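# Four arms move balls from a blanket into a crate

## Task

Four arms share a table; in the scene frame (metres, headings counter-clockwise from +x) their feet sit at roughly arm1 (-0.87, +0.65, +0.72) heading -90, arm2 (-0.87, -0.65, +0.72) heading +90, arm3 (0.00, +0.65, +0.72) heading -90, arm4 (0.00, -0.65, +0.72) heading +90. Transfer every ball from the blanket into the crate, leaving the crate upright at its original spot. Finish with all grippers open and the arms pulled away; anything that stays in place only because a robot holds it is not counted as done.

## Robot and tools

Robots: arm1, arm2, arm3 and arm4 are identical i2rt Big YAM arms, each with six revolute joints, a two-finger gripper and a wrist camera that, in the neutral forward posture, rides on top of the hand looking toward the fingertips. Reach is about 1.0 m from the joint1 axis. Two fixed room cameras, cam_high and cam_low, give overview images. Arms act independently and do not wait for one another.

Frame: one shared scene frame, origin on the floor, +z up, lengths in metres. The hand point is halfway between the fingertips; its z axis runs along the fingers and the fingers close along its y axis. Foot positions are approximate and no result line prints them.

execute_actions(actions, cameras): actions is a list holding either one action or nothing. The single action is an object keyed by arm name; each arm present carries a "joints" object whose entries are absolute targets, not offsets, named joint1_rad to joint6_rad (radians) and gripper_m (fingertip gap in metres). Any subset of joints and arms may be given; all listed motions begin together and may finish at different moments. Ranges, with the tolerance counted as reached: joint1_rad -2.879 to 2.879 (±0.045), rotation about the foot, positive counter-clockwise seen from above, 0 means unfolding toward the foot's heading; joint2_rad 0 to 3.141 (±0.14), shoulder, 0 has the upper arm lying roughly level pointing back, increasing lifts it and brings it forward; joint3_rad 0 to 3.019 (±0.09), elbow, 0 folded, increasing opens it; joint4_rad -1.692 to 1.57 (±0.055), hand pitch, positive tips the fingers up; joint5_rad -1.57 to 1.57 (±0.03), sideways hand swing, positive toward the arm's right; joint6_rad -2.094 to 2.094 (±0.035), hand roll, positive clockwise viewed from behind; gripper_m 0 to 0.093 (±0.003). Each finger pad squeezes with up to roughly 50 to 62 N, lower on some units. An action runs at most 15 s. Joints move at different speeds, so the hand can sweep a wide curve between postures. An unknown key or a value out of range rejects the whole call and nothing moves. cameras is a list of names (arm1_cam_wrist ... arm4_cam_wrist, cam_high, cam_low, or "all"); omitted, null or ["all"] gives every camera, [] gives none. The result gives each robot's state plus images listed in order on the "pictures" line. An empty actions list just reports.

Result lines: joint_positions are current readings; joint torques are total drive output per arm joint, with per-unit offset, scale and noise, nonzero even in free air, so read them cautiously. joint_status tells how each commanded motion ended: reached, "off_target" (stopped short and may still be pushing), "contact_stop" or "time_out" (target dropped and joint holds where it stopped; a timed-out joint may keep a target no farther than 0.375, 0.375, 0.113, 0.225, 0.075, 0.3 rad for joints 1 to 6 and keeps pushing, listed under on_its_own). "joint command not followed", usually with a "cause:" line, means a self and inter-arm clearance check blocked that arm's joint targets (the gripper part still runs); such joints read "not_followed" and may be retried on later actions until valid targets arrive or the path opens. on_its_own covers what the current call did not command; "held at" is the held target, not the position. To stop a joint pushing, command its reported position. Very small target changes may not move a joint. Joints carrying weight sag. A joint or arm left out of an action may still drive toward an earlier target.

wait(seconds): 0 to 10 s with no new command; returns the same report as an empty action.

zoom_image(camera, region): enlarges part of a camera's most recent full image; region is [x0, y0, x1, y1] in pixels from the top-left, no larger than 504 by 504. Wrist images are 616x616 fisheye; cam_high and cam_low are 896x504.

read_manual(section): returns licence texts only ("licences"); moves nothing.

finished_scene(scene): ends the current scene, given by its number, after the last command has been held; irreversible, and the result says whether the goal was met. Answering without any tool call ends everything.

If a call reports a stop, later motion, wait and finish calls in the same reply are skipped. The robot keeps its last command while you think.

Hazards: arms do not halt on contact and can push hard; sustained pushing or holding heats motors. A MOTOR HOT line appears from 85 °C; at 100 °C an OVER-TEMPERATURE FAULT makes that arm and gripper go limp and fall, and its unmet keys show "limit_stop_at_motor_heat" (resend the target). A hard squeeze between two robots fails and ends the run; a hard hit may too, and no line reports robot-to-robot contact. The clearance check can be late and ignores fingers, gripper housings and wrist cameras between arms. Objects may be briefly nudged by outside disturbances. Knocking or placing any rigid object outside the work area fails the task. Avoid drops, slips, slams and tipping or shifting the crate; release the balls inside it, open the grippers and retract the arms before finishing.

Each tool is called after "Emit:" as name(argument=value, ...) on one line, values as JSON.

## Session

Emit:
execute_actions(actions=[], cameras=["cam_high","cam_low"])

Scene clock: 0.00 s.
Joint torques (N m, as the arm reports them, + toward a larger angle): no reading
arm1.joint_positions: joint1_rad=+0.013 joint2_rad=+0.444 joint3_rad=+1.449 joint4_rad=-1.534 joint5_rad=+0.007 joint6_rad=-0.009 gripper_m=+0.094
arm1.joint_status: not commanded
arm1.hand: x=-0.8636 y=+0.5240 z=+1.3264 quat_wxyz=(-0.358, -0.593, -0.633, +0.345) (m; scene frame)
arm2.joint_positions: joint1_rad=-0.009 joint2_rad=+0.447 joint3_rad=+1.464 joint4_rad=-1.551 joint5_rad=-0.003 joint6_rad=-0.013 gripper_m=+0.095
arm2.joint_status: not commanded
arm2.hand: x=-0.8633 y=-0.5327 z=+1.3157 quat_wxyz=(-0.360, +0.604, -0.621, -0.345) (m; scene frame)
arm3.joint_positions: joint1_rad=+0.014 joint2_rad=+0.436 joint3_rad=+1.460 joint4_rad=-1.538 joint5_rad=-0.006 joint6_rad=-0.006 gripper_m=+0.094
arm3.joint_status: not commanded
arm3.hand: x=-0.0019 y=+0.5236 z=+1.3360 quat_wxyz=(-0.350, -0.616, -0.609, +0.356) (m; scene frame)
arm4.joint_positions: joint1_rad=-0.011 joint2_rad=+0.443 joint3_rad=+1.459 joint4_rad=-1.543 joint5_rad=-0.004 joint6_rad=+0.015 gripper_m=+0.095
arm4.joint_status: not commanded
arm4.hand: x=-0.0044 y=-0.5279 z=+1.3278 quat_wxyz=(-0.343, +0.619, -0.607, -0.362) (m; scene frame)
pictures: cam_high, cam_low
Images, in order (width x height): cam_high 896x504, cam_low 896x504.

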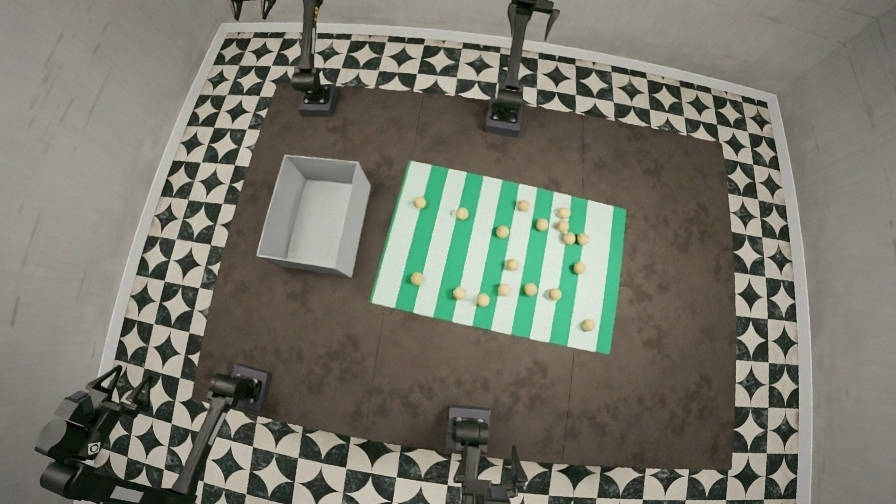

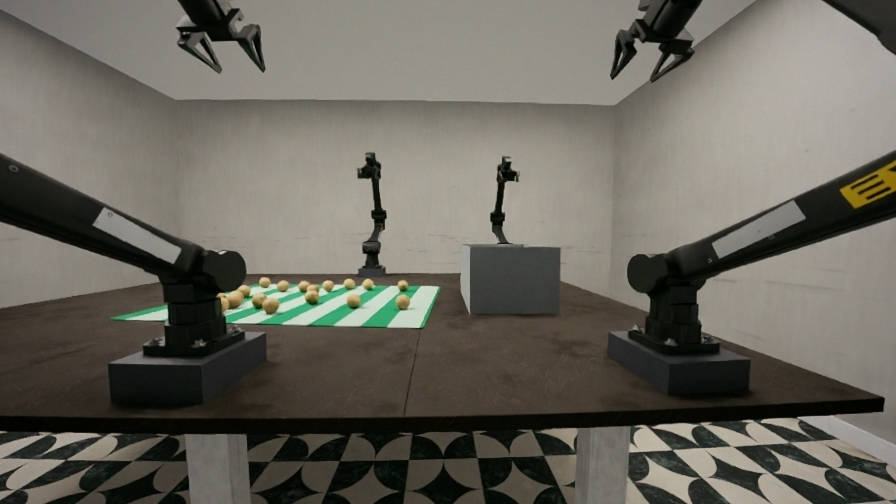

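Emit:
execute_actions(actions=[{"arm3":{"joints":{"joint1_rad":0.33,"joint2_rad":1.5,"joint3_rad":0.965,"joint4_rad":-1.02}},"arm4":{"joints":{"joint1_rad":0.425,"joint2_rad":1.9,"joint3_rad":1.58,"joint4_rad":-1.2}},"arm1":{"joints":{"joint1_rad":-0.9}},"arm2":{"joints":{"joint1_rad":0.8}}}], cameras=[])

Emit:
execute_actions(actions=[{"arm3":{"joints":{"joint2_rad":1.73,"joint4_rad":-0.8}},"arm4":{"joints":{"joint2_rad":2.075,"joint4_rad":-1.03}}}], cameras=["arm3_cam_wrist","arm4_cam_wrist"])

Emit:
execute_actions(actions=[{"arm3":{"joints":{"gripper_m":0.035}},"arm4":{"joints":{"gripper_m":0.035}}}], cameras=[])

Emit:
execute_actions(actions=[{"arm3":{"joints":{"joint1_rad":0.1,"joint2_rad":1.3,"joint3_rad":1.7,"joint4_rad":-1.6}},"arm4":{"joints":{"joint2_rad":1.4,"joint3_rad":1.8,"joint4_rad":-1.5}}}], cameras=[])

Emit:
execute_actions(actions=[{"arm3":{"joints":{"joint1_rad":-0.93,"joint2_rad":2.25,"joint3_rad":2.54,"joint4_rad":-1.2}},"arm4":{"joints":{"joint1_rad":0.77,"joint2_rad":2.29,"joint3_rad":2.54,"joint4_rad":-0.95}}}], cameras=["cam_high","arm3_cam_wrist","arm4_cam_wrist"])

Scene clock: 24.63 s.
Joint torques (N m, as the arm reports them, + toward a larger angle): arm1=[-2.23  6.    7.98  2.11 -0.08  0.06] | arm2=[0.75 6.09 7.91 2.29 0.02 0.03] | arm3=[-0.9  -9.21  7.96  0.59 -0.09  0.12] | arm4=[  2.8  -16.75   9.     0.28   0.09   0.07]
arm1.joint_positions: joint1_rad=-0.891 joint2_rad=+0.444 joint3_rad=+1.449 joint4_rad=-1.534 joint5_rad=+0.007 joint6_rad=-0.009 gripper_m=+0.094
arm1.joint_status: all done
arm1.hand: x=-0.9648 y=+0.5676 z=+1.3265 quat_wxyz=(-0.171, -0.810, -0.310, +0.467) (m; scene frame)
arm2.joint_positions: joint1_rad=+0.788 joint2_rad=+0.447 joint3_rad=+1.464 joint4_rad=-1.551 joint5_rad=-0.003 joint6_rad=-0.013 gripper_m=+0.095
arm2.joint_status: all done
arm2.hand: x=-0.9521 y=-0.5660 z=+1.3157 quat_wxyz=(-0.201, +0.799, -0.337, -0.457) (m; scene frame)
arm3.joint_positions: joint1_rad=+0.319 joint2_rad=+1.500 joint3_rad=+0.956 joint4_rad=-1.030 joint5_rad=-0.006 joint6_rad=-0.006 gripper_m=+0.094
arm3.joint_status: all done
arm3.hand: x=+0.1100 y=+0.2760 z=+0.8458 quat_wxyz=(+0.003, -0.597, -0.802, -0.007) (m; scene frame)
arm4.joint_positions: joint1_rad=+0.416 joint2_rad=+1.905 joint3_rad=+1.558 joint4_rad=-1.204 joint5_rad=-0.004 joint6_rad=+0.015 gripper_m=+0.095
arm4.joint_status: all done
arm4.hand: x=-0.2550 y=-0.1354 z=+0.8635 quat_wxyz=(-0.004, +0.845, -0.534, -0.010) (m; scene frame)
pictures: none
No camera images: the call's "cameras" was empty. Leave "cameras" out to get every camera's image.

Scene clock: 25.80 s.
Joint torques (N m, as the arm reports them, + toward a larger angle): arm1=[-2.3   5.97  7.9   2.08 -0.04  0.06] | arm2=[0.73 6.08 7.91 2.29 0.02 0.03] | arm3=[ -0.89 -12.83   6.64   0.55  -0.08   0.12] | arm4=[  2.84 -19.58   8.32   0.69   0.1    0.06]
arm1.joint_positions: joint1_rad=-0.891 joint2_rad=+0.444 joint3_rad=+1.449 joint4_rad=-1.534 joint5_rad=+0.007 joint6_rad=-0.009 gripper_m=+0.094
arm1.joint_status: not commanded
arm1.hand: x=-0.9648 y=+0.5676 z=+1.3265 quat_wxyz=(-0.171, -0.810, -0.310, +0.467) (m; scene frame)
arm2.joint_positions: joint1_rad=+0.788 joint2_rad=+0.447 joint3_rad=+1.464 joint4_rad=-1.551 joint5_rad=-0.003 joint6_rad=-0.013 gripper_m=+0.095
arm2.joint_status: not commanded
arm2.hand: x=-0.9521 y=-0.5660 z=+1.3157 quat_wxyz=(-0.201, +0.799, -0.337, -0.457) (m; scene frame)
arm3.joint_positions: joint1_rad=+0.319 joint2_rad=+1.746 joint3_rad=+0.956 joint4_rad=-0.809 joint5_rad=-0.006 joint6_rad=-0.006 gripper_m=+0.094
arm3.joint_status: all done
arm3.hand: x=+0.1178 y=+0.2505 z=+0.7504 quat_wxyz=(+0.013, -0.597, -0.802, -0.015) (m; scene frame)
arm4.joint_positions: joint1_rad=+0.416 joint2_rad=+2.095 joint3_rad=+1.558 joint4_rad=-1.043 joint5_rad=-0.004 joint6_rad=+0.015 gripper_m=+0.095
arm4.joint_status: all done
arm4.hand: x=-0.2646 y=-0.1159 z=+0.7562 quat_wxyz=(+0.004, +0.845, -0.534, +0.003) (m; scene frame)
pictures: arm3_cam_wrist, arm4_cam_wrist
Images, in order (width x height): arm3_cam_wrist 616x616, arm4_cam_wrist 616x616.

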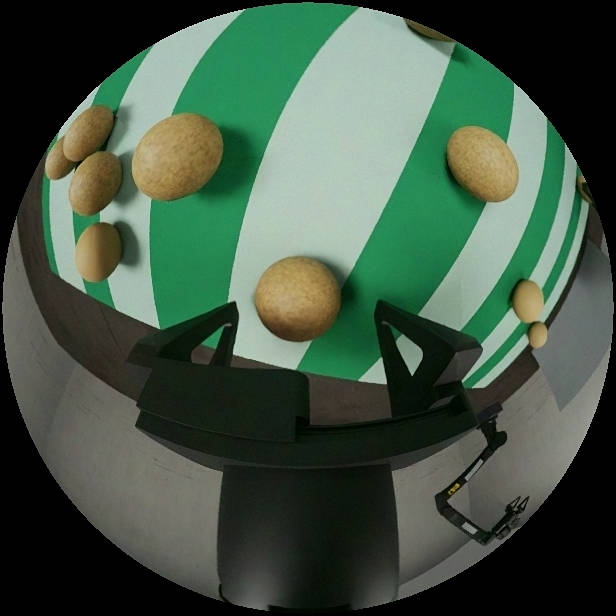

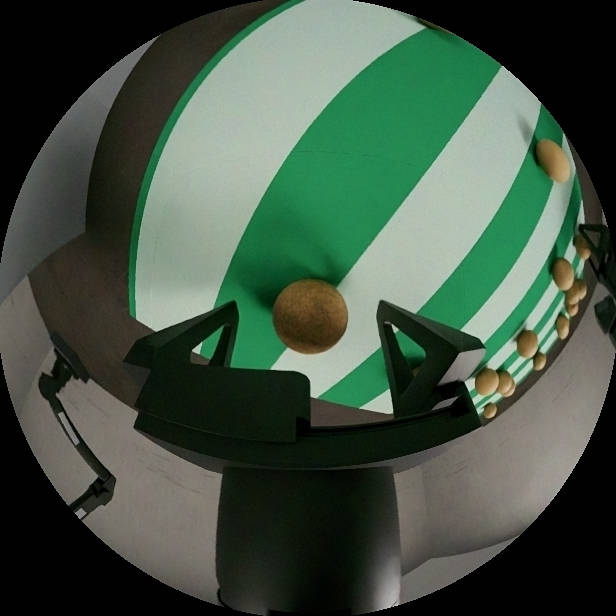

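Scene clock: 26.43 s.
Joint torques (N m, as the arm reports them, + toward a larger angle): arm1=[-2.25  6.2   7.95  1.95 -0.07  0.08] | arm2=[0.74 6.09 7.91 2.3  0.02 0.03] | arm3=[ -0.89 -12.96   6.67   0.55  -0.08   0.12] | arm4=[  2.96 -19.65   8.43   0.6    0.08   0.08]
arm1.joint_positions: joint1_rad=-0.891 joint2_rad=+0.444 joint3_rad=+1.449 joint4_rad=-1.534 joint5_rad=+0.007 joint6_rad=-0.009 gripper_m=+0.094
arm1.joint_status: not commanded
arm1.hand: x=-0.9648 y=+0.5676 z=+1.3265 quat_wxyz=(-0.171, -0.810, -0.310, +0.467) (m; scene frame)
arm2.joint_positions: joint1_rad=+0.788 joint2_rad=+0.447 joint3_rad=+1.464 joint4_rad=-1.551 joint5_rad=-0.003 joint6_rad=-0.013 gripper_m=+0.095
arm2.joint_status: not commanded
arm2.hand: x=-0.9521 y=-0.5660 z=+1.3157 quat_wxyz=(-0.201, +0.799, -0.337, -0.457) (m; scene frame)
arm3.joint_positions: joint1_rad=+0.319 joint2_rad=+1.746 joint3_rad=+0.956 joint4_rad=-0.809 joint5_rad=-0.006 joint6_rad=-0.006 gripper_m=+0.045
arm3.joint_status: gripper_m off_target (ended at +0.045, target +0.035)
arm3.hand: x=+0.1178 y=+0.2505 z=+0.7504 quat_wxyz=(+0.013, -0.597, -0.802, -0.015) (m; scene frame)
arm4.joint_positions: joint1_rad=+0.416 joint2_rad=+2.095 joint3_rad=+1.558 joint4_rad=-1.043 joint5_rad=-0.004 joint6_rad=+0.015 gripper_m=+0.047
arm4.joint_status: gripper_m off_target (ended at +0.047, target +0.035)
arm4.hand: x=-0.2646 y=-0.1159 z=+0.7562 quat_wxyz=(+0.004, +0.845, -0.534, +0.003) (m; scene frame)
pictures: none
No camera images: the call's "cameras" was empty. Leave "cameras" out to get every camera's image.

Scene clock: 28.27 s.
Joint torques (N m, as the arm reports them, + toward a larger angle): arm1=[-2.46  6.05  7.98  2.09 -0.06  0.07] | arm2=[0.73 6.1  7.91 2.29 0.02 0.03] | arm3=[-0.81 -8.32 11.66  0.52 -0.09  0.12] | arm4=[  2.97 -10.86   8.9    0.56   0.11   0.07]
arm1.joint_positions: joint1_rad=-0.891 joint2_rad=+0.444 joint3_rad=+1.449 joint4_rad=-1.534 joint5_rad=+0.007 joint6_rad=-0.009 gripper_m=+0.094
arm1.joint_status: not commanded
arm1.hand: x=-0.9648 y=+0.5676 z=+1.3265 quat_wxyz=(-0.171, -0.810, -0.310, +0.467) (m; scene frame)
arm2.joint_positions: joint1_rad=+0.788 joint2_rad=+0.447 joint3_rad=+1.464 joint4_rad=-1.551 joint5_rad=-0.003 joint6_rad=-0.013 gripper_m=+0.095
arm2.joint_status: not commanded
arm2.hand: x=-0.9521 y=-0.5660 z=+1.3157 quat_wxyz=(-0.201, +0.799, -0.337, -0.457) (m; scene frame)
arm3.joint_positions: joint1_rad=+0.087 joint2_rad=+1.306 joint3_rad=+1.662 joint4_rad=-1.593 joint5_rad=-0.005 joint6_rad=-0.006 gripper_m=+0.045
arm3.joint_status: all done
arm3.hand: x=+0.0232 y=+0.2192 z=+1.1899 quat_wxyz=(-0.118, -0.677, -0.719, +0.109) (m; scene frame)
arm4.joint_positions: joint1_rad=+0.416 joint2_rad=+1.415 joint3_rad=+1.786 joint4_rad=-1.490 joint5_rad=-0.004 joint6_rad=+0.015 gripper_m=+0.047
arm4.joint_status: all done
arm4.hand: x=-0.2193 y=-0.2083 z=+1.2055 quat_wxyz=(-0.115, +0.824, -0.520, -0.192) (m; scene frame)
pictures: none
No camera images: the call's "cameras" was empty. Leave "cameras" out to get every camera's image.

Scene clock: 30.27 s.
Joint torques (N m, as the arm reports them, + toward a larger angle): arm1=[-2.7   5.91  7.85  2.18 -0.09  0.06] | arm2=[0.72 6.09 7.9  2.29 0.02 0.03] | arm3=[ -2.42 -24.39  14.16   1.19  -0.14   0.12] | arm4=[  1.87 -24.17  12.27   2.1    0.09   0.1 ]
arm1.joint_positions: joint1_rad=-0.891 joint2_rad=+0.444 joint3_rad=+1.449 joint4_rad=-1.534 joint5_rad=+0.007 joint6_rad=-0.009 gripper_m=+0.094
arm1.joint_status: not commanded
arm1.hand: x=-0.9648 y=+0.5676 z=+1.3265 quat_wxyz=(-0.171, -0.810, -0.310, +0.467) (m; scene frame)
arm2.joint_positions: joint1_rad=+0.788 joint2_rad=+0.447 joint3_rad=+1.464 joint4_rad=-1.551 joint5_rad=-0.003 joint6_rad=-0.013 gripper_m=+0.095
arm2.joint_status: not commanded
arm2.hand: x=-0.9521 y=-0.5660 z=+1.3157 quat_wxyz=(-0.201, +0.799, -0.337, -0.457) (m; scene frame)
arm3.joint_positions: joint1_rad=-0.925 joint2_rad=+2.266 joint3_rad=+2.478 joint4_rad=-1.203 joint5_rad=-0.004 joint6_rad=-0.006 gripper_m=+0.045
arm3.joint_status: all done
arm3.hand: x=-0.6752 y=+0.1737 z=+1.0275 quat_wxyz=(-0.082, -0.913, -0.293, +0.271) (m; scene frame)
arm4.joint_positions: joint1_rad=+0.779 joint2_rad=+2.304 joint3_rad=+2.487 joint4_rad=-0.971 joint5_rad=-0.004 joint6_rad=+0.015 gripper_m=+0.047
arm4.joint_status: all done
arm4.hand: x=-0.6412 y=-0.0552 z=+1.0343 quat_wxyz=(-0.135, +0.858, -0.344, -0.357) (m; scene frame)
pictures: arm3_cam_wrist, arm4_cam_wrist, cam_high
Images, in order (width x height): arm3_cam_wrist 616x616, arm4_cam_wrist 616x616, cam_high 896x504.

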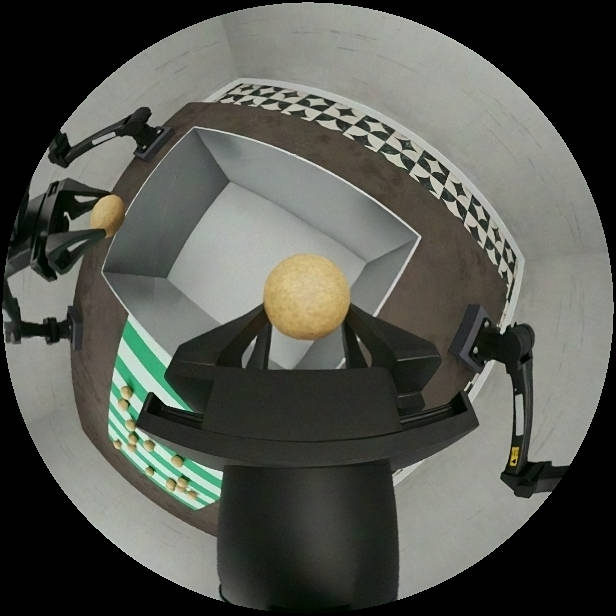

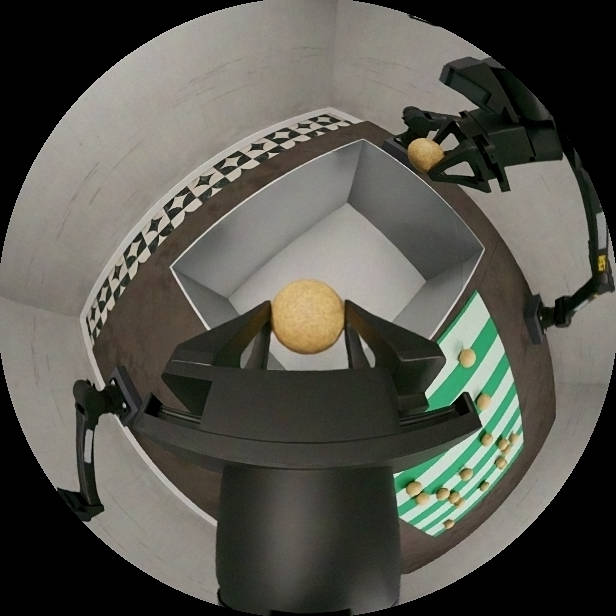

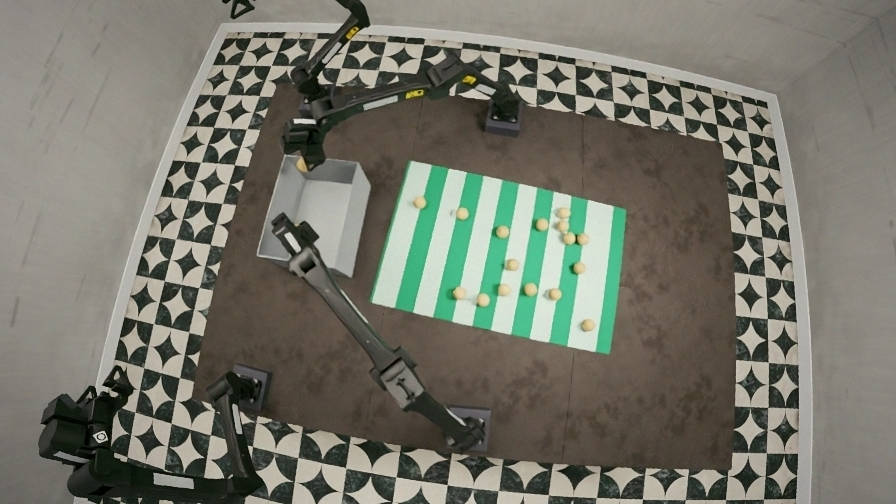

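Emit:
execute_actions(actions=[{"arm3":{"joints":{"gripper_m":0.093}},"arm4":{"joints":{"gripper_m":0.093}}}], cameras=[])

Emit:
execute_actions(actions=[{"arm3":{"joints":{"joint2_rad":1.4,"joint3_rad":1.8,"joint4_rad":-1.5}},"arm4":{"joints":{"joint2_rad":1.4,"joint3_rad":1.8,"joint4_rad":-1.5}}}], cameras=[])

Emit:
execute_actions(actions=[{"arm3":{"joints":{"joint1_rad":0.443,"joint2_rad":1.73,"joint3_rad":1.26,"joint4_rad":-1.08}},"arm4":{"joints":{"joint1_rad":0.15,"joint2_rad":1.7,"joint3_rad":1.24,"joint4_rad":-1.09}}}], cameras=[])

Emit:
execute_actions(actions=[{"arm3":{"joints":{"joint2_rad":1.93,"joint4_rad":-0.88}},"arm4":{"joints":{"joint2_rad":1.903,"joint4_rad":-0.89}}}], cameras=["arm3_cam_wrist","arm4_cam_wrist"])

Emit:
execute_actions(actions=[{"arm3":{"joints":{"gripper_m":0.035}},"arm4":{"joints":{"gripper_m":0.035}}}], cameras=[])

Emit:
execute_actions(actions=[{"arm3":{"joints":{"joint1_rad":0.2,"joint2_rad":1.3,"joint3_rad":1.7,"joint4_rad":-1.6}},"arm4":{"joints":{"joint1_rad":0.6,"joint2_rad":1.4,"joint3_rad":1.8,"joint4_rad":-1.5}}}], cameras=[])

Emit:
execute_actions(actions=[{"arm3":{"joints":{"joint1_rad":-0.91,"joint2_rad":2.25,"joint3_rad":2.54,"joint4_rad":-1.2}},"arm4":{"joints":{"joint1_rad":0.77,"joint2_rad":2.29,"joint3_rad":2.54,"joint4_rad":-0.95}}}], cameras=[])

Emit:
execute_actions(actions=[{"arm3":{"joints":{"gripper_m":0.093}},"arm4":{"joints":{"gripper_m":0.093}}}], cameras=[])

Emit:
execute_actions(actions=[{"arm3":{"joints":{"joint2_rad":1.4,"joint3_rad":1.8,"joint4_rad":-1.5}},"arm4":{"joints":{"joint2_rad":1.4,"joint3_rad":1.8,"joint4_rad":-1.5}}}], cameras=[])

Emit:
execute_actions(actions=[{"arm3":{"joints":{"joint1_rad":-0.563,"joint2_rad":1.79,"joint3_rad":1.355,"joint4_rad":-1.12}},"arm4":{"joints":{"joint1_rad":-0.56,"joint2_rad":2.32,"joint3_rad":2.35,"joint4_rad":-1.43}}}], cameras=[])

Emit:
execute_actions(actions=[{"arm3":{"joints":{"joint2_rad":1.985,"joint4_rad":-0.92}},"arm4":{"joints":{"joint2_rad":2.485,"joint4_rad":-1.3}}}], cameras=["arm3_cam_wrist","arm4_cam_wrist","cam_high"])

Scene clock: 51.00 s.
Joint torques (N m, as the arm reports them, + toward a larger angle): arm1=[-2.03  6.47  8.    2.17 -0.08  0.06] | arm2=[0.74 6.08 7.91 2.3  0.02 0.03] | arm3=[ -2.23 -24.44  14.19   1.28  -0.14   0.12] | arm4=[  1.69 -24.28  12.22   2.07   0.09   0.08]
arm1.joint_positions: joint1_rad=-0.891 joint2_rad=+0.444 joint3_rad=+1.449 joint4_rad=-1.534 joint5_rad=+0.007 joint6_rad=-0.009 gripper_m=+0.094
arm1.joint_status: not commanded
arm1.hand: x=-0.9648 y=+0.5676 z=+1.3265 quat_wxyz=(-0.171, -0.810, -0.310, +0.467) (m; scene frame)
arm2.joint_positions: joint1_rad=+0.788 joint2_rad=+0.447 joint3_rad=+1.464 joint4_rad=-1.551 joint5_rad=-0.003 joint6_rad=-0.013 gripper_m=+0.095
arm2.joint_status: not commanded
arm2.hand: x=-0.9521 y=-0.5660 z=+1.3157 quat_wxyz=(-0.201, +0.799, -0.337, -0.457) (m; scene frame)
arm3.joint_positions: joint1_rad=-0.925 joint2_rad=+2.266 joint3_rad=+2.478 joint4_rad=-1.203 joint5_rad=-0.004 joint6_rad=-0.006 gripper_m=+0.093
arm3.joint_status: all done
arm3.hand: x=-0.6752 y=+0.1737 z=+1.0275 quat_wxyz=(-0.082, -0.913, -0.293, +0.271) (m; scene frame)
arm4.joint_positions: joint1_rad=+0.779 joint2_rad=+2.304 joint3_rad=+2.487 joint4_rad=-0.971 joint5_rad=-0.004 joint6_rad=+0.015 gripper_m=+0.093
arm4.joint_status: all done
arm4.hand: x=-0.6412 y=-0.0552 z=+1.0343 quat_wxyz=(-0.135, +0.858, -0.344, -0.357) (m; scene frame)
pictures: none
No camera images: the call's "cameras" was empty. Leave "cameras" out to get every camera's image.

Scene clock: 52.87 s.
Joint torques (N m, as the arm reports them, + toward a larger angle): arm1=[-2.13  6.42  8.05  2.03 -0.06  0.02] | arm2=[0.75 6.08 7.91 2.3  0.02 0.03] | arm3=[-2.12 -9.5   8.49  0.85 -0.14  0.12] | arm4=[ 1.57 -9.77  8.58  0.69  0.09  0.08]
arm1.joint_positions: joint1_rad=-0.891 joint2_rad=+0.444 joint3_rad=+1.449 joint4_rad=-1.534 joint5_rad=+0.007 joint6_rad=-0.009 gripper_m=+0.094
arm1.joint_status: not commanded
arm1.hand: x=-0.9648 y=+0.5676 z=+1.3265 quat_wxyz=(-0.171, -0.810, -0.310, +0.467) (m; scene frame)
arm2.joint_positions: joint1_rad=+0.788 joint2_rad=+0.447 joint3_rad=+1.464 joint4_rad=-1.551 joint5_rad=-0.003 joint6_rad=-0.013 gripper_m=+0.095
arm2.joint_status: not commanded
arm2.hand: x=-0.9521 y=-0.5660 z=+1.3157 quat_wxyz=(-0.201, +0.799, -0.337, -0.457) (m; scene frame)
arm3.joint_positions: joint1_rad=-0.925 joint2_rad=+1.401 joint3_rad=+1.803 joint4_rad=-1.496 joint5_rad=-0.004 joint6_rad=-0.006 gripper_m=+0.093
arm3.joint_status: all done
arm3.hand: x=-0.4006 y=+0.3640 z=+1.2231 quat_wxyz=(-0.067, -0.926, -0.297, +0.223) (m; scene frame)
arm4.joint_positions: joint1_rad=+0.779 joint2_rad=+1.405 joint3_rad=+1.792 joint4_rad=-1.491 joint5_rad=-0.004 joint6_rad=+0.015 gripper_m=+0.093
arm4.joint_status: all done
arm4.hand: x=-0.3600 y=-0.3167 z=+1.2128 quat_wxyz=(-0.082, +0.903, -0.362, -0.217) (m; scene frame)
pictures: none
No camera images: the call's "cameras" was empty. Leave "cameras" out to get every camera's image.

Scene clock: 54.67 s.
Joint torques (N m, as the arm reports them, + toward a larger angle): arm1=[-2.28  5.72  7.94  1.94 -0.01  0.07] | arm2=[0.73 6.11 7.91 2.31 0.02 0.03] | arm3=[ -1.47 -13.92   7.66   0.33  -0.06   0.12] | arm4=[  2.85 -12.36   8.57   0.61   0.1    0.1 ]
arm1.joint_positions: joint1_rad=-0.891 joint2_rad=+0.444 joint3_rad=+1.449 joint4_rad=-1.534 joint5_rad=+0.007 joint6_rad=-0.009 gripper_m=+0.094
arm1.joint_status: not commanded
arm1.hand: x=-0.9648 y=+0.5676 z=+1.3265 quat_wxyz=(-0.171, -0.810, -0.310, +0.467) (m; scene frame)
arm2.joint_positions: joint1_rad=+0.788 joint2_rad=+0.447 joint3_rad=+1.464 joint4_rad=-1.551 joint5_rad=-0.003 joint6_rad=-0.013 gripper_m=+0.095
arm2.joint_status: not commanded
arm2.hand: x=-0.9521 y=-0.5660 z=+1.3157 quat_wxyz=(-0.201, +0.799, -0.337, -0.457) (m; scene frame)
arm3.joint_positions: joint1_rad=+0.442 joint2_rad=+1.734 joint3_rad=+1.260 joint4_rad=-1.083 joint5_rad=-0.006 joint6_rad=-0.006 gripper_m=+0.093
arm3.joint_status: all done
arm3.hand: x=+0.1963 y=+0.1964 z=+0.8478 quat_wxyz=(-0.004, -0.547, -0.837, -0.004) (m; scene frame)
arm4.joint_positions: joint1_rad=+0.140 joint2_rad=+1.697 joint3_rad=+1.218 joint4_rad=-1.103 joint5_rad=-0.004 joint6_rad=+0.015 gripper_m=+0.093
arm4.joint_status: all done
arm4.hand: x=-0.0864 y=-0.1848 z=+0.8490 quat_wxyz=(+0.004, +0.764, -0.645, +0.003) (m; scene frame)
pictures: none
No camera images: the call's "cameras" was empty. Leave "cameras" out to get every camera's image.

Scene clock: 55.77 s.
Joint torques (N m, as the arm reports them, + toward a larger angle): arm1=[-2.39  6.06  7.93  2.   -0.08  0.07] | arm2=[0.74 6.07 7.91 2.29 0.02 0.03] | arm3=[ -1.52 -17.21   6.89   0.57  -0.05   0.12] | arm4=[  2.54 -16.34   7.51   0.55   0.1    0.09]
arm1.joint_positions: joint1_rad=-0.891 joint2_rad=+0.444 joint3_rad=+1.449 joint4_rad=-1.534 joint5_rad=+0.007 joint6_rad=-0.009 gripper_m=+0.094
arm1.joint_status: not commanded
arm1.hand: x=-0.9648 y=+0.5676 z=+1.3265 quat_wxyz=(-0.171, -0.810, -0.310, +0.467) (m; scene frame)
arm2.joint_positions: joint1_rad=+0.788 joint2_rad=+0.447 joint3_rad=+1.464 joint4_rad=-1.551 joint5_rad=-0.003 joint6_rad=-0.013 gripper_m=+0.095
arm2.joint_status: not commanded
arm2.hand: x=-0.9521 y=-0.5660 z=+1.3157 quat_wxyz=(-0.201, +0.799, -0.337, -0.457) (m; scene frame)
arm3.joint_positions: joint1_rad=+0.442 joint2_rad=+1.951 joint3_rad=+1.255 joint4_rad=-0.889 joint5_rad=-0.006 joint6_rad=-0.006 gripper_m=+0.093
arm3.joint_status: all done
arm3.hand: x=+0.2049 y=+0.1777 z=+0.7413 quat_wxyz=(+0.007, -0.547, -0.837, -0.011) (m; scene frame)
arm4.joint_positions: joint1_rad=+0.140 joint2_rad=+1.921 joint3_rad=+1.218 joint4_rad=-0.903 joint5_rad=-0.004 joint6_rad=+0.015 gripper_m=+0.093
arm4.joint_status: all done
arm4.hand: x=-0.0909 y=-0.1601 z=+0.7434 quat_wxyz=(+0.012, +0.764, -0.645, +0.012) (m; scene frame)
pictures: arm3_cam_wrist, arm4_cam_wrist
Images, in order (width x height): arm3_cam_wrist 616x616, arm4_cam_wrist 616x616.

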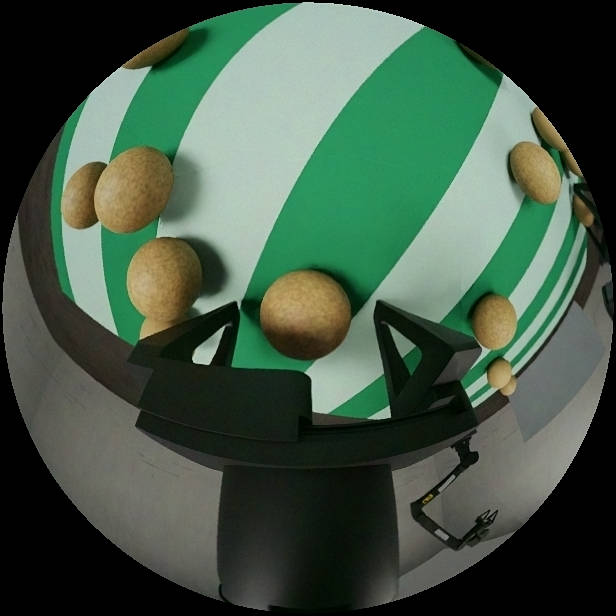

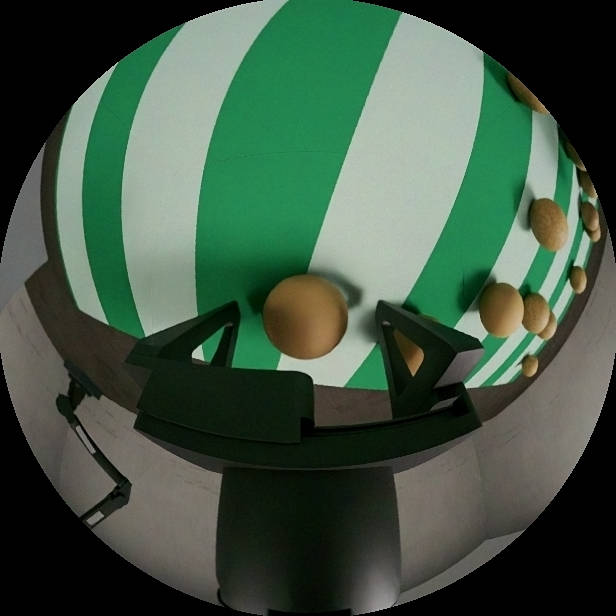

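Scene clock: 56.40 s.
Joint torques (N m, as the arm reports them, + toward a larger angle): arm1=[-2.53  5.81  7.92  2.04 -0.06  0.05] | arm2=[0.74 6.1  7.91 2.29 0.02 0.03] | arm3=[ -1.54 -17.2    6.9    0.55  -0.06   0.12] | arm4=[  2.89 -16.3    7.57   0.53   0.09   0.08]
arm1.joint_positions: joint1_rad=-0.891 joint2_rad=+0.444 joint3_rad=+1.449 joint4_rad=-1.534 joint5_rad=+0.007 joint6_rad=-0.009 gripper_m=+0.094
arm1.joint_status: not commanded
arm1.hand: x=-0.9648 y=+0.5676 z=+1.3265 quat_wxyz=(-0.171, -0.810, -0.310, +0.467) (m; scene frame)
arm2.joint_positions: joint1_rad=+0.788 joint2_rad=+0.447 joint3_rad=+1.464 joint4_rad=-1.551 joint5_rad=-0.003 joint6_rad=-0.013 gripper_m=+0.095
arm2.joint_status: not commanded
arm2.hand: x=-0.9521 y=-0.5660 z=+1.3157 quat_wxyz=(-0.201, +0.799, -0.337, -0.457) (m; scene frame)
arm3.joint_positions: joint1_rad=+0.442 joint2_rad=+1.951 joint3_rad=+1.255 joint4_rad=-0.889 joint5_rad=-0.006 joint6_rad=-0.006 gripper_m=+0.047
arm3.joint_status: gripper_m off_target (ended at +0.047, target +0.035)
arm3.hand: x=+0.2049 y=+0.1777 z=+0.7413 quat_wxyz=(+0.007, -0.547, -0.837, -0.011) (m; scene frame)
arm4.joint_positions: joint1_rad=+0.140 joint2_rad=+1.921 joint3_rad=+1.218 joint4_rad=-0.903 joint5_rad=-0.004 joint6_rad=+0.015 gripper_m=+0.048
arm4.joint_status: gripper_m off_target (ended at +0.048, target +0.035)
arm4.hand: x=-0.0908 y=-0.1600 z=+0.7434 quat_wxyz=(+0.012, +0.764, -0.645, +0.012) (m; scene frame)
pictures: none
No camera images: the call's "cameras" was empty. Leave "cameras" out to get every camera's image.

Scene clock: 58.30 s.
Joint torques (N m, as the arm reports them, + toward a larger angle): arm1=[-2.55  5.92  7.99  2.01 -0.06  0.05] | arm2=[0.73 6.09 7.91 2.3  0.02 0.03] | arm3=[-0.85 -9.09  8.87  0.6  -0.15  0.12] | arm4=[  1.57 -11.15   9.1    0.56   0.18   0.09]
arm1.joint_positions: joint1_rad=-0.891 joint2_rad=+0.444 joint3_rad=+1.449 joint4_rad=-1.534 joint5_rad=+0.007 joint6_rad=-0.009 gripper_m=+0.094
arm1.joint_status: not commanded
arm1.hand: x=-0.9648 y=+0.5676 z=+1.3265 quat_wxyz=(-0.171, -0.810, -0.310, +0.467) (m; scene frame)
arm2.joint_positions: joint1_rad=+0.788 joint2_rad=+0.447 joint3_rad=+1.464 joint4_rad=-1.551 joint5_rad=-0.003 joint6_rad=-0.013 gripper_m=+0.095
arm2.joint_status: not commanded
arm2.hand: x=-0.9521 y=-0.5660 z=+1.3157 quat_wxyz=(-0.201, +0.799, -0.337, -0.457) (m; scene frame)
arm3.joint_positions: joint1_rad=+0.188 joint2_rad=+1.315 joint3_rad=+1.697 joint4_rad=-1.594 joint5_rad=-0.004 joint6_rad=-0.006 gripper_m=+0.047
arm3.joint_status: all done
arm3.hand: x=+0.0665 y=+0.2178 z=+1.2015 quat_wxyz=(-0.133, -0.639, -0.750, +0.111) (m; scene frame)
arm4.joint_positions: joint1_rad=+0.609 joint2_rad=+1.415 joint3_rad=+1.784 joint4_rad=-1.490 joint5_rad=-0.006 joint6_rad=+0.015 gripper_m=+0.048
arm4.joint_status: all done
arm4.hand: x=-0.2998 y=-0.2586 z=+1.2048 quat_wxyz=(-0.095, +0.871, -0.438, -0.202) (m; scene frame)
pictures: none
No camera images: the call's "cameras" was empty. Leave "cameras" out to get every camera's image.

Scene clock: 60.33 s.
Joint torques (N m, as the arm reports them, + toward a larger angle): arm1=[-2.03  5.79  7.96  2.08 -0.05  0.06] | arm2=[0.73 6.09 7.91 2.3  0.02 0.03] | arm3=[ -2.31 -24.58  14.1    1.24  -0.14   0.12] | arm4=[  1.28 -24.52  12.23   2.01   0.14   0.08]
arm1.joint_positions: joint1_rad=-0.891 joint2_rad=+0.444 joint3_rad=+1.449 joint4_rad=-1.534 joint5_rad=+0.007 joint6_rad=-0.009 gripper_m=+0.094
arm1.joint_status: not commanded
arm1.hand: x=-0.9648 y=+0.5676 z=+1.3265 quat_wxyz=(-0.171, -0.810, -0.310, +0.467) (m; scene frame)
arm2.joint_positions: joint1_rad=+0.788 joint2_rad=+0.447 joint3_rad=+1.464 joint4_rad=-1.551 joint5_rad=-0.003 joint6_rad=-0.013 gripper_m=+0.095
arm2.joint_status: not commanded
arm2.hand: x=-0.9521 y=-0.5660 z=+1.3157 quat_wxyz=(-0.201, +0.799, -0.337, -0.457) (m; scene frame)
arm3.joint_positions: joint1_rad=-0.904 joint2_rad=+2.265 joint3_rad=+2.478 joint4_rad=-1.202 joint5_rad=-0.004 joint6_rad=-0.006 gripper_m=+0.047
arm3.joint_status: all done
arm3.hand: x=-0.6649 y=+0.1592 z=+1.0280 quat_wxyz=(-0.085, -0.910, -0.303, +0.271) (m; scene frame)
arm4.joint_positions: joint1_rad=+0.781 joint2_rad=+2.303 joint3_rad=+2.487 joint4_rad=-0.971 joint5_rad=-0.005 joint6_rad=+0.015 gripper_m=+0.048
arm4.joint_status: all done
arm4.hand: x=-0.6425 y=-0.0565 z=+1.0356 quat_wxyz=(-0.135, +0.858, -0.342, -0.358) (m; scene frame)
pictures: none
No camera images: the call's "cameras" was empty. Leave "cameras" out to get every camera's image.

Scene clock: 60.97 s.
Joint torques (N m, as the arm reports them, + toward a larger angle): arm1=[-1.78  6.16  7.93  2.07 -0.06  0.06] | arm2=[0.73 6.1  7.9  2.3  0.02 0.03] | arm3=[ -2.17 -24.07  14.21   1.25  -0.14   0.12] | arm4=[  1.35 -24.13  12.11   2.08   0.15   0.06]
arm1.joint_positions: joint1_rad=-0.891 joint2_rad=+0.444 joint3_rad=+1.449 joint4_rad=-1.534 joint5_rad=+0.007 joint6_rad=-0.009 gripper_m=+0.094
arm1.joint_status: not commanded
arm1.hand: x=-0.9648 y=+0.5676 z=+1.3265 quat_wxyz=(-0.171, -0.810, -0.310, +0.467) (m; scene frame)
arm2.joint_positions: joint1_rad=+0.788 joint2_rad=+0.447 joint3_rad=+1.464 joint4_rad=-1.551 joint5_rad=-0.003 joint6_rad=-0.013 gripper_m=+0.095
arm2.joint_status: not commanded
arm2.hand: x=-0.9521 y=-0.5660 z=+1.3157 quat_wxyz=(-0.201, +0.799, -0.337, -0.457) (m; scene frame)
arm3.joint_positions: joint1_rad=-0.904 joint2_rad=+2.265 joint3_rad=+2.478 joint4_rad=-1.202 joint5_rad=-0.004 joint6_rad=-0.006 gripper_m=+0.093
arm3.joint_status: all done
arm3.hand: x=-0.6649 y=+0.1592 z=+1.0280 quat_wxyz=(-0.085, -0.910, -0.303, +0.271) (m; scene frame)
arm4.joint_positions: joint1_rad=+0.781 joint2_rad=+2.303 joint3_rad=+2.487 joint4_rad=-0.971 joint5_rad=-0.005 joint6_rad=+0.015 gripper_m=+0.093
arm4.joint_status: all done
arm4.hand: x=-0.6425 y=-0.0565 z=+1.0356 quat_wxyz=(-0.135, +0.858, -0.342, -0.358) (m; scene frame)
pictures: none
No camera images: the call's "cameras" was empty. Leave "cameras" out to get every camera's image.

Scene clock: 62.83 s.
Joint torques (N m, as the arm reports them, + toward a larger angle): arm1=[-2.1   5.95  7.92  2.17 -0.06  0.07] | arm2=[0.72 6.08 7.9  2.29 0.02 0.03] | arm3=[-2.21 -9.49  8.5   0.85 -0.14  0.12] | arm4=[ 1.39 -9.87  8.42  0.58  0.14  0.07]
arm1.joint_positions: joint1_rad=-0.891 joint2_rad=+0.444 joint3_rad=+1.449 joint4_rad=-1.534 joint5_rad=+0.007 joint6_rad=-0.009 gripper_m=+0.094
arm1.joint_status: not commanded
arm1.hand: x=-0.9648 y=+0.5676 z=+1.3265 quat_wxyz=(-0.171, -0.810, -0.310, +0.467) (m; scene frame)
arm2.joint_positions: joint1_rad=+0.788 joint2_rad=+0.447 joint3_rad=+1.464 joint4_rad=-1.551 joint5_rad=-0.003 joint6_rad=-0.013 gripper_m=+0.095
arm2.joint_status: not commanded
arm2.hand: x=-0.9521 y=-0.5660 z=+1.3157 quat_wxyz=(-0.201, +0.799, -0.337, -0.457) (m; scene frame)
arm3.joint_positions: joint1_rad=-0.904 joint2_rad=+1.402 joint3_rad=+1.803 joint4_rad=-1.496 joint5_rad=-0.004 joint6_rad=-0.006 gripper_m=+0.093
arm3.joint_status: all done
arm3.hand: x=-0.3945 y=+0.3554 z=+1.2229 quat_wxyz=(-0.069, -0.923, -0.307, +0.222) (m; scene frame)
arm4.joint_positions: joint1_rad=+0.781 joint2_rad=+1.405 joint3_rad=+1.792 joint4_rad=-1.490 joint5_rad=-0.005 joint6_rad=+0.015 gripper_m=+0.093
arm4.joint_status: all done
arm4.hand: x=-0.3608 y=-0.3174 z=+1.2129 quat_wxyz=(-0.081, +0.903, -0.361, -0.217) (m; scene frame)
pictures: none
No camera images: the call's "cameras" was empty. Leave "cameras" out to get every camera's image.

Scene clock: 65.07 s.
Joint torques (N m, as the arm reports them, + toward a larger angle): arm1=[-2.32  5.93  7.92  1.89 -0.06  0.05] | arm2=[0.74 6.11 7.9  2.3  0.02 0.03] | arm3=[ -2.71 -14.22   9.91   0.54  -0.06   0.12] | arm4=[  1.5  -22.83  10.72   0.16   0.03   0.1 ]
arm1.joint_positions: joint1_rad=-0.891 joint2_rad=+0.444 joint3_rad=+1.449 joint4_rad=-1.534 joint5_rad=+0.007 joint6_rad=-0.009 gripper_m=+0.094
arm1.joint_status: not commanded
arm1.hand: x=-0.9648 y=+0.5676 z=+1.3265 quat_wxyz=(-0.171, -0.810, -0.310, +0.467) (m; scene frame)
arm2.joint_positions: joint1_rad=+0.788 joint2_rad=+0.447 joint3_rad=+1.464 joint4_rad=-1.551 joint5_rad=-0.003 joint6_rad=-0.013 gripper_m=+0.095
arm2.joint_status: not commanded
arm2.hand: x=-0.9521 y=-0.5660 z=+1.3157 quat_wxyz=(-0.201, +0.799, -0.337, -0.457) (m; scene frame)
arm3.joint_positions: joint1_rad=-0.550 joint2_rad=+1.790 joint3_rad=+1.325 joint4_rad=-1.129 joint5_rad=-0.006 joint6_rad=-0.006 gripper_m=+0.093
arm3.joint_status: all done
arm3.hand: x=-0.2786 y=+0.2267 z=+0.8437 quat_wxyz=(+0.008, -0.879, -0.476, -0.014) (m; scene frame)
arm4.joint_positions: joint1_rad=-0.549 joint2_rad=+2.319 joint3_rad=+2.309 joint4_rad=-1.425 joint5_rad=-0.003 joint6_rad=+0.015 gripper_m=+0.093
arm4.joint_status: all done
arm4.hand: x=+0.3603 y=+0.0014 z=+0.8881 quat_wxyz=(-0.058, +0.500, -0.863, -0.036) (m; scene frame)
pictures: none
No camera images: the call's "cameras" was empty. Leave "cameras" out to get every camera's image.

Scene clock: 66.33 s.
Joint torques (N m, as the arm reports them, + toward a larger angle): arm1=[-1.85  5.44  7.95  2.1  -0.05  0.04] | arm2=[0.73 6.1  7.9  2.29 0.02 0.03] | arm3=[ -2.61 -17.14   8.86   0.51  -0.01   0.12] | arm4=[  1.05 -24.98   9.62   0.85   0.     0.08]
arm1.joint_positions: joint1_rad=-0.891 joint2_rad=+0.444 joint3_rad=+1.449 joint4_rad=-1.534 joint5_rad=+0.007 joint6_rad=-0.009 gripper_m=+0.094
arm1.joint_status: not commanded
arm1.hand: x=-0.9648 y=+0.5676 z=+1.3265 quat_wxyz=(-0.171, -0.810, -0.310, +0.467) (m; scene frame)
arm2.joint_positions: joint1_rad=+0.788 joint2_rad=+0.447 joint3_rad=+1.464 joint4_rad=-1.551 joint5_rad=-0.003 joint6_rad=-0.013 gripper_m=+0.095
arm2.joint_status: not commanded
arm2.hand: x=-0.9521 y=-0.5660 z=+1.3157 quat_wxyz=(-0.201, +0.799, -0.337, -0.457) (m; scene frame)
arm3.joint_positions: joint1_rad=-0.551 joint2_rad=+1.996 joint3_rad=+1.326 joint4_rad=-0.929 joint5_rad=-0.007 joint6_rad=-0.006 gripper_m=+0.093
arm3.joint_status: all done
arm3.hand: x=-0.2933 y=+0.2059 z=+0.7396 quat_wxyz=(+0.008, -0.879, -0.476, -0.017) (m; scene frame)
arm4.joint_positions: joint1_rad=-0.549 joint2_rad=+2.508 joint3_rad=+2.321 joint4_rad=-1.314 joint5_rad=-0.003 joint6_rad=+0.015 gripper_m=+0.093
arm4.joint_status: all done
arm4.hand: x=+0.3678 y=+0.0149 z=+0.7576 quat_wxyz=(-0.030, +0.501, -0.865, -0.020) (m; scene frame)
pictures: arm3_cam_wrist, arm4_cam_wrist, cam_high
Images, in order (width x height): arm3_cam_wrist 616x616, arm4_cam_wrist 616x616, cam_high 896x504.

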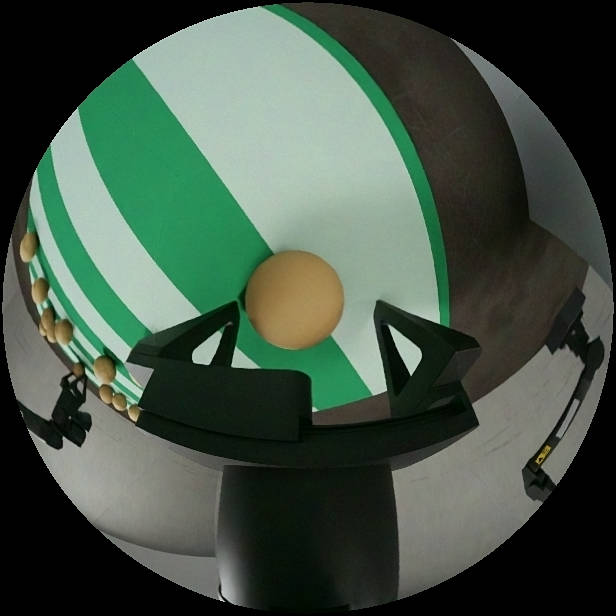

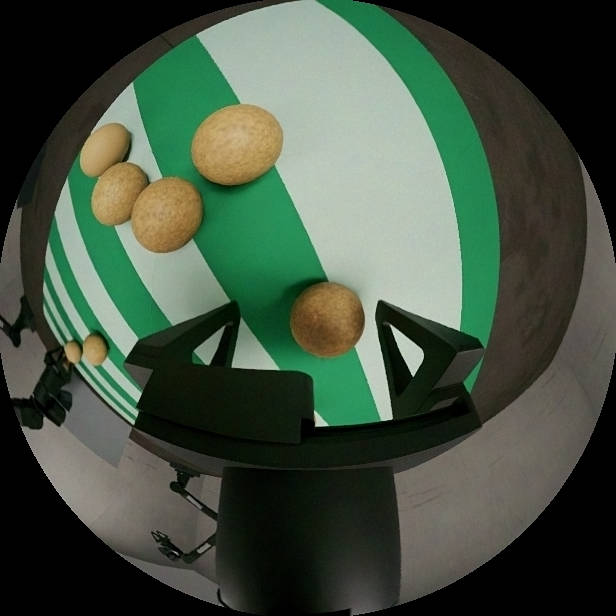

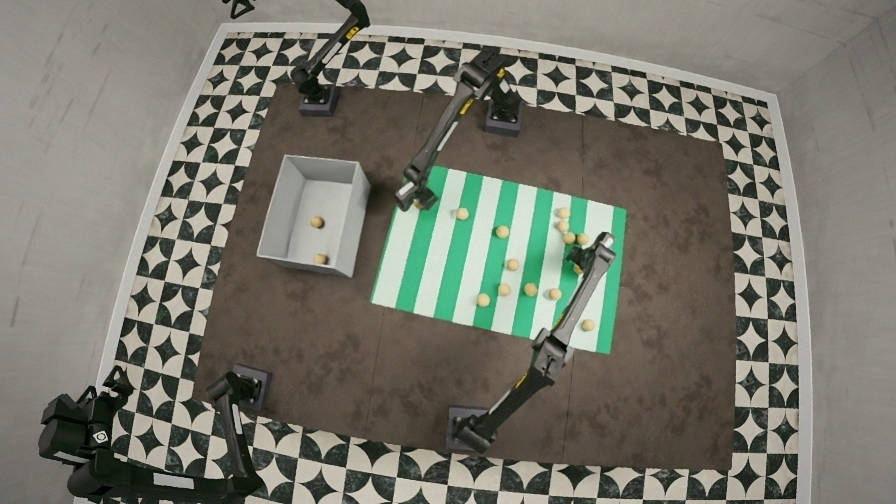

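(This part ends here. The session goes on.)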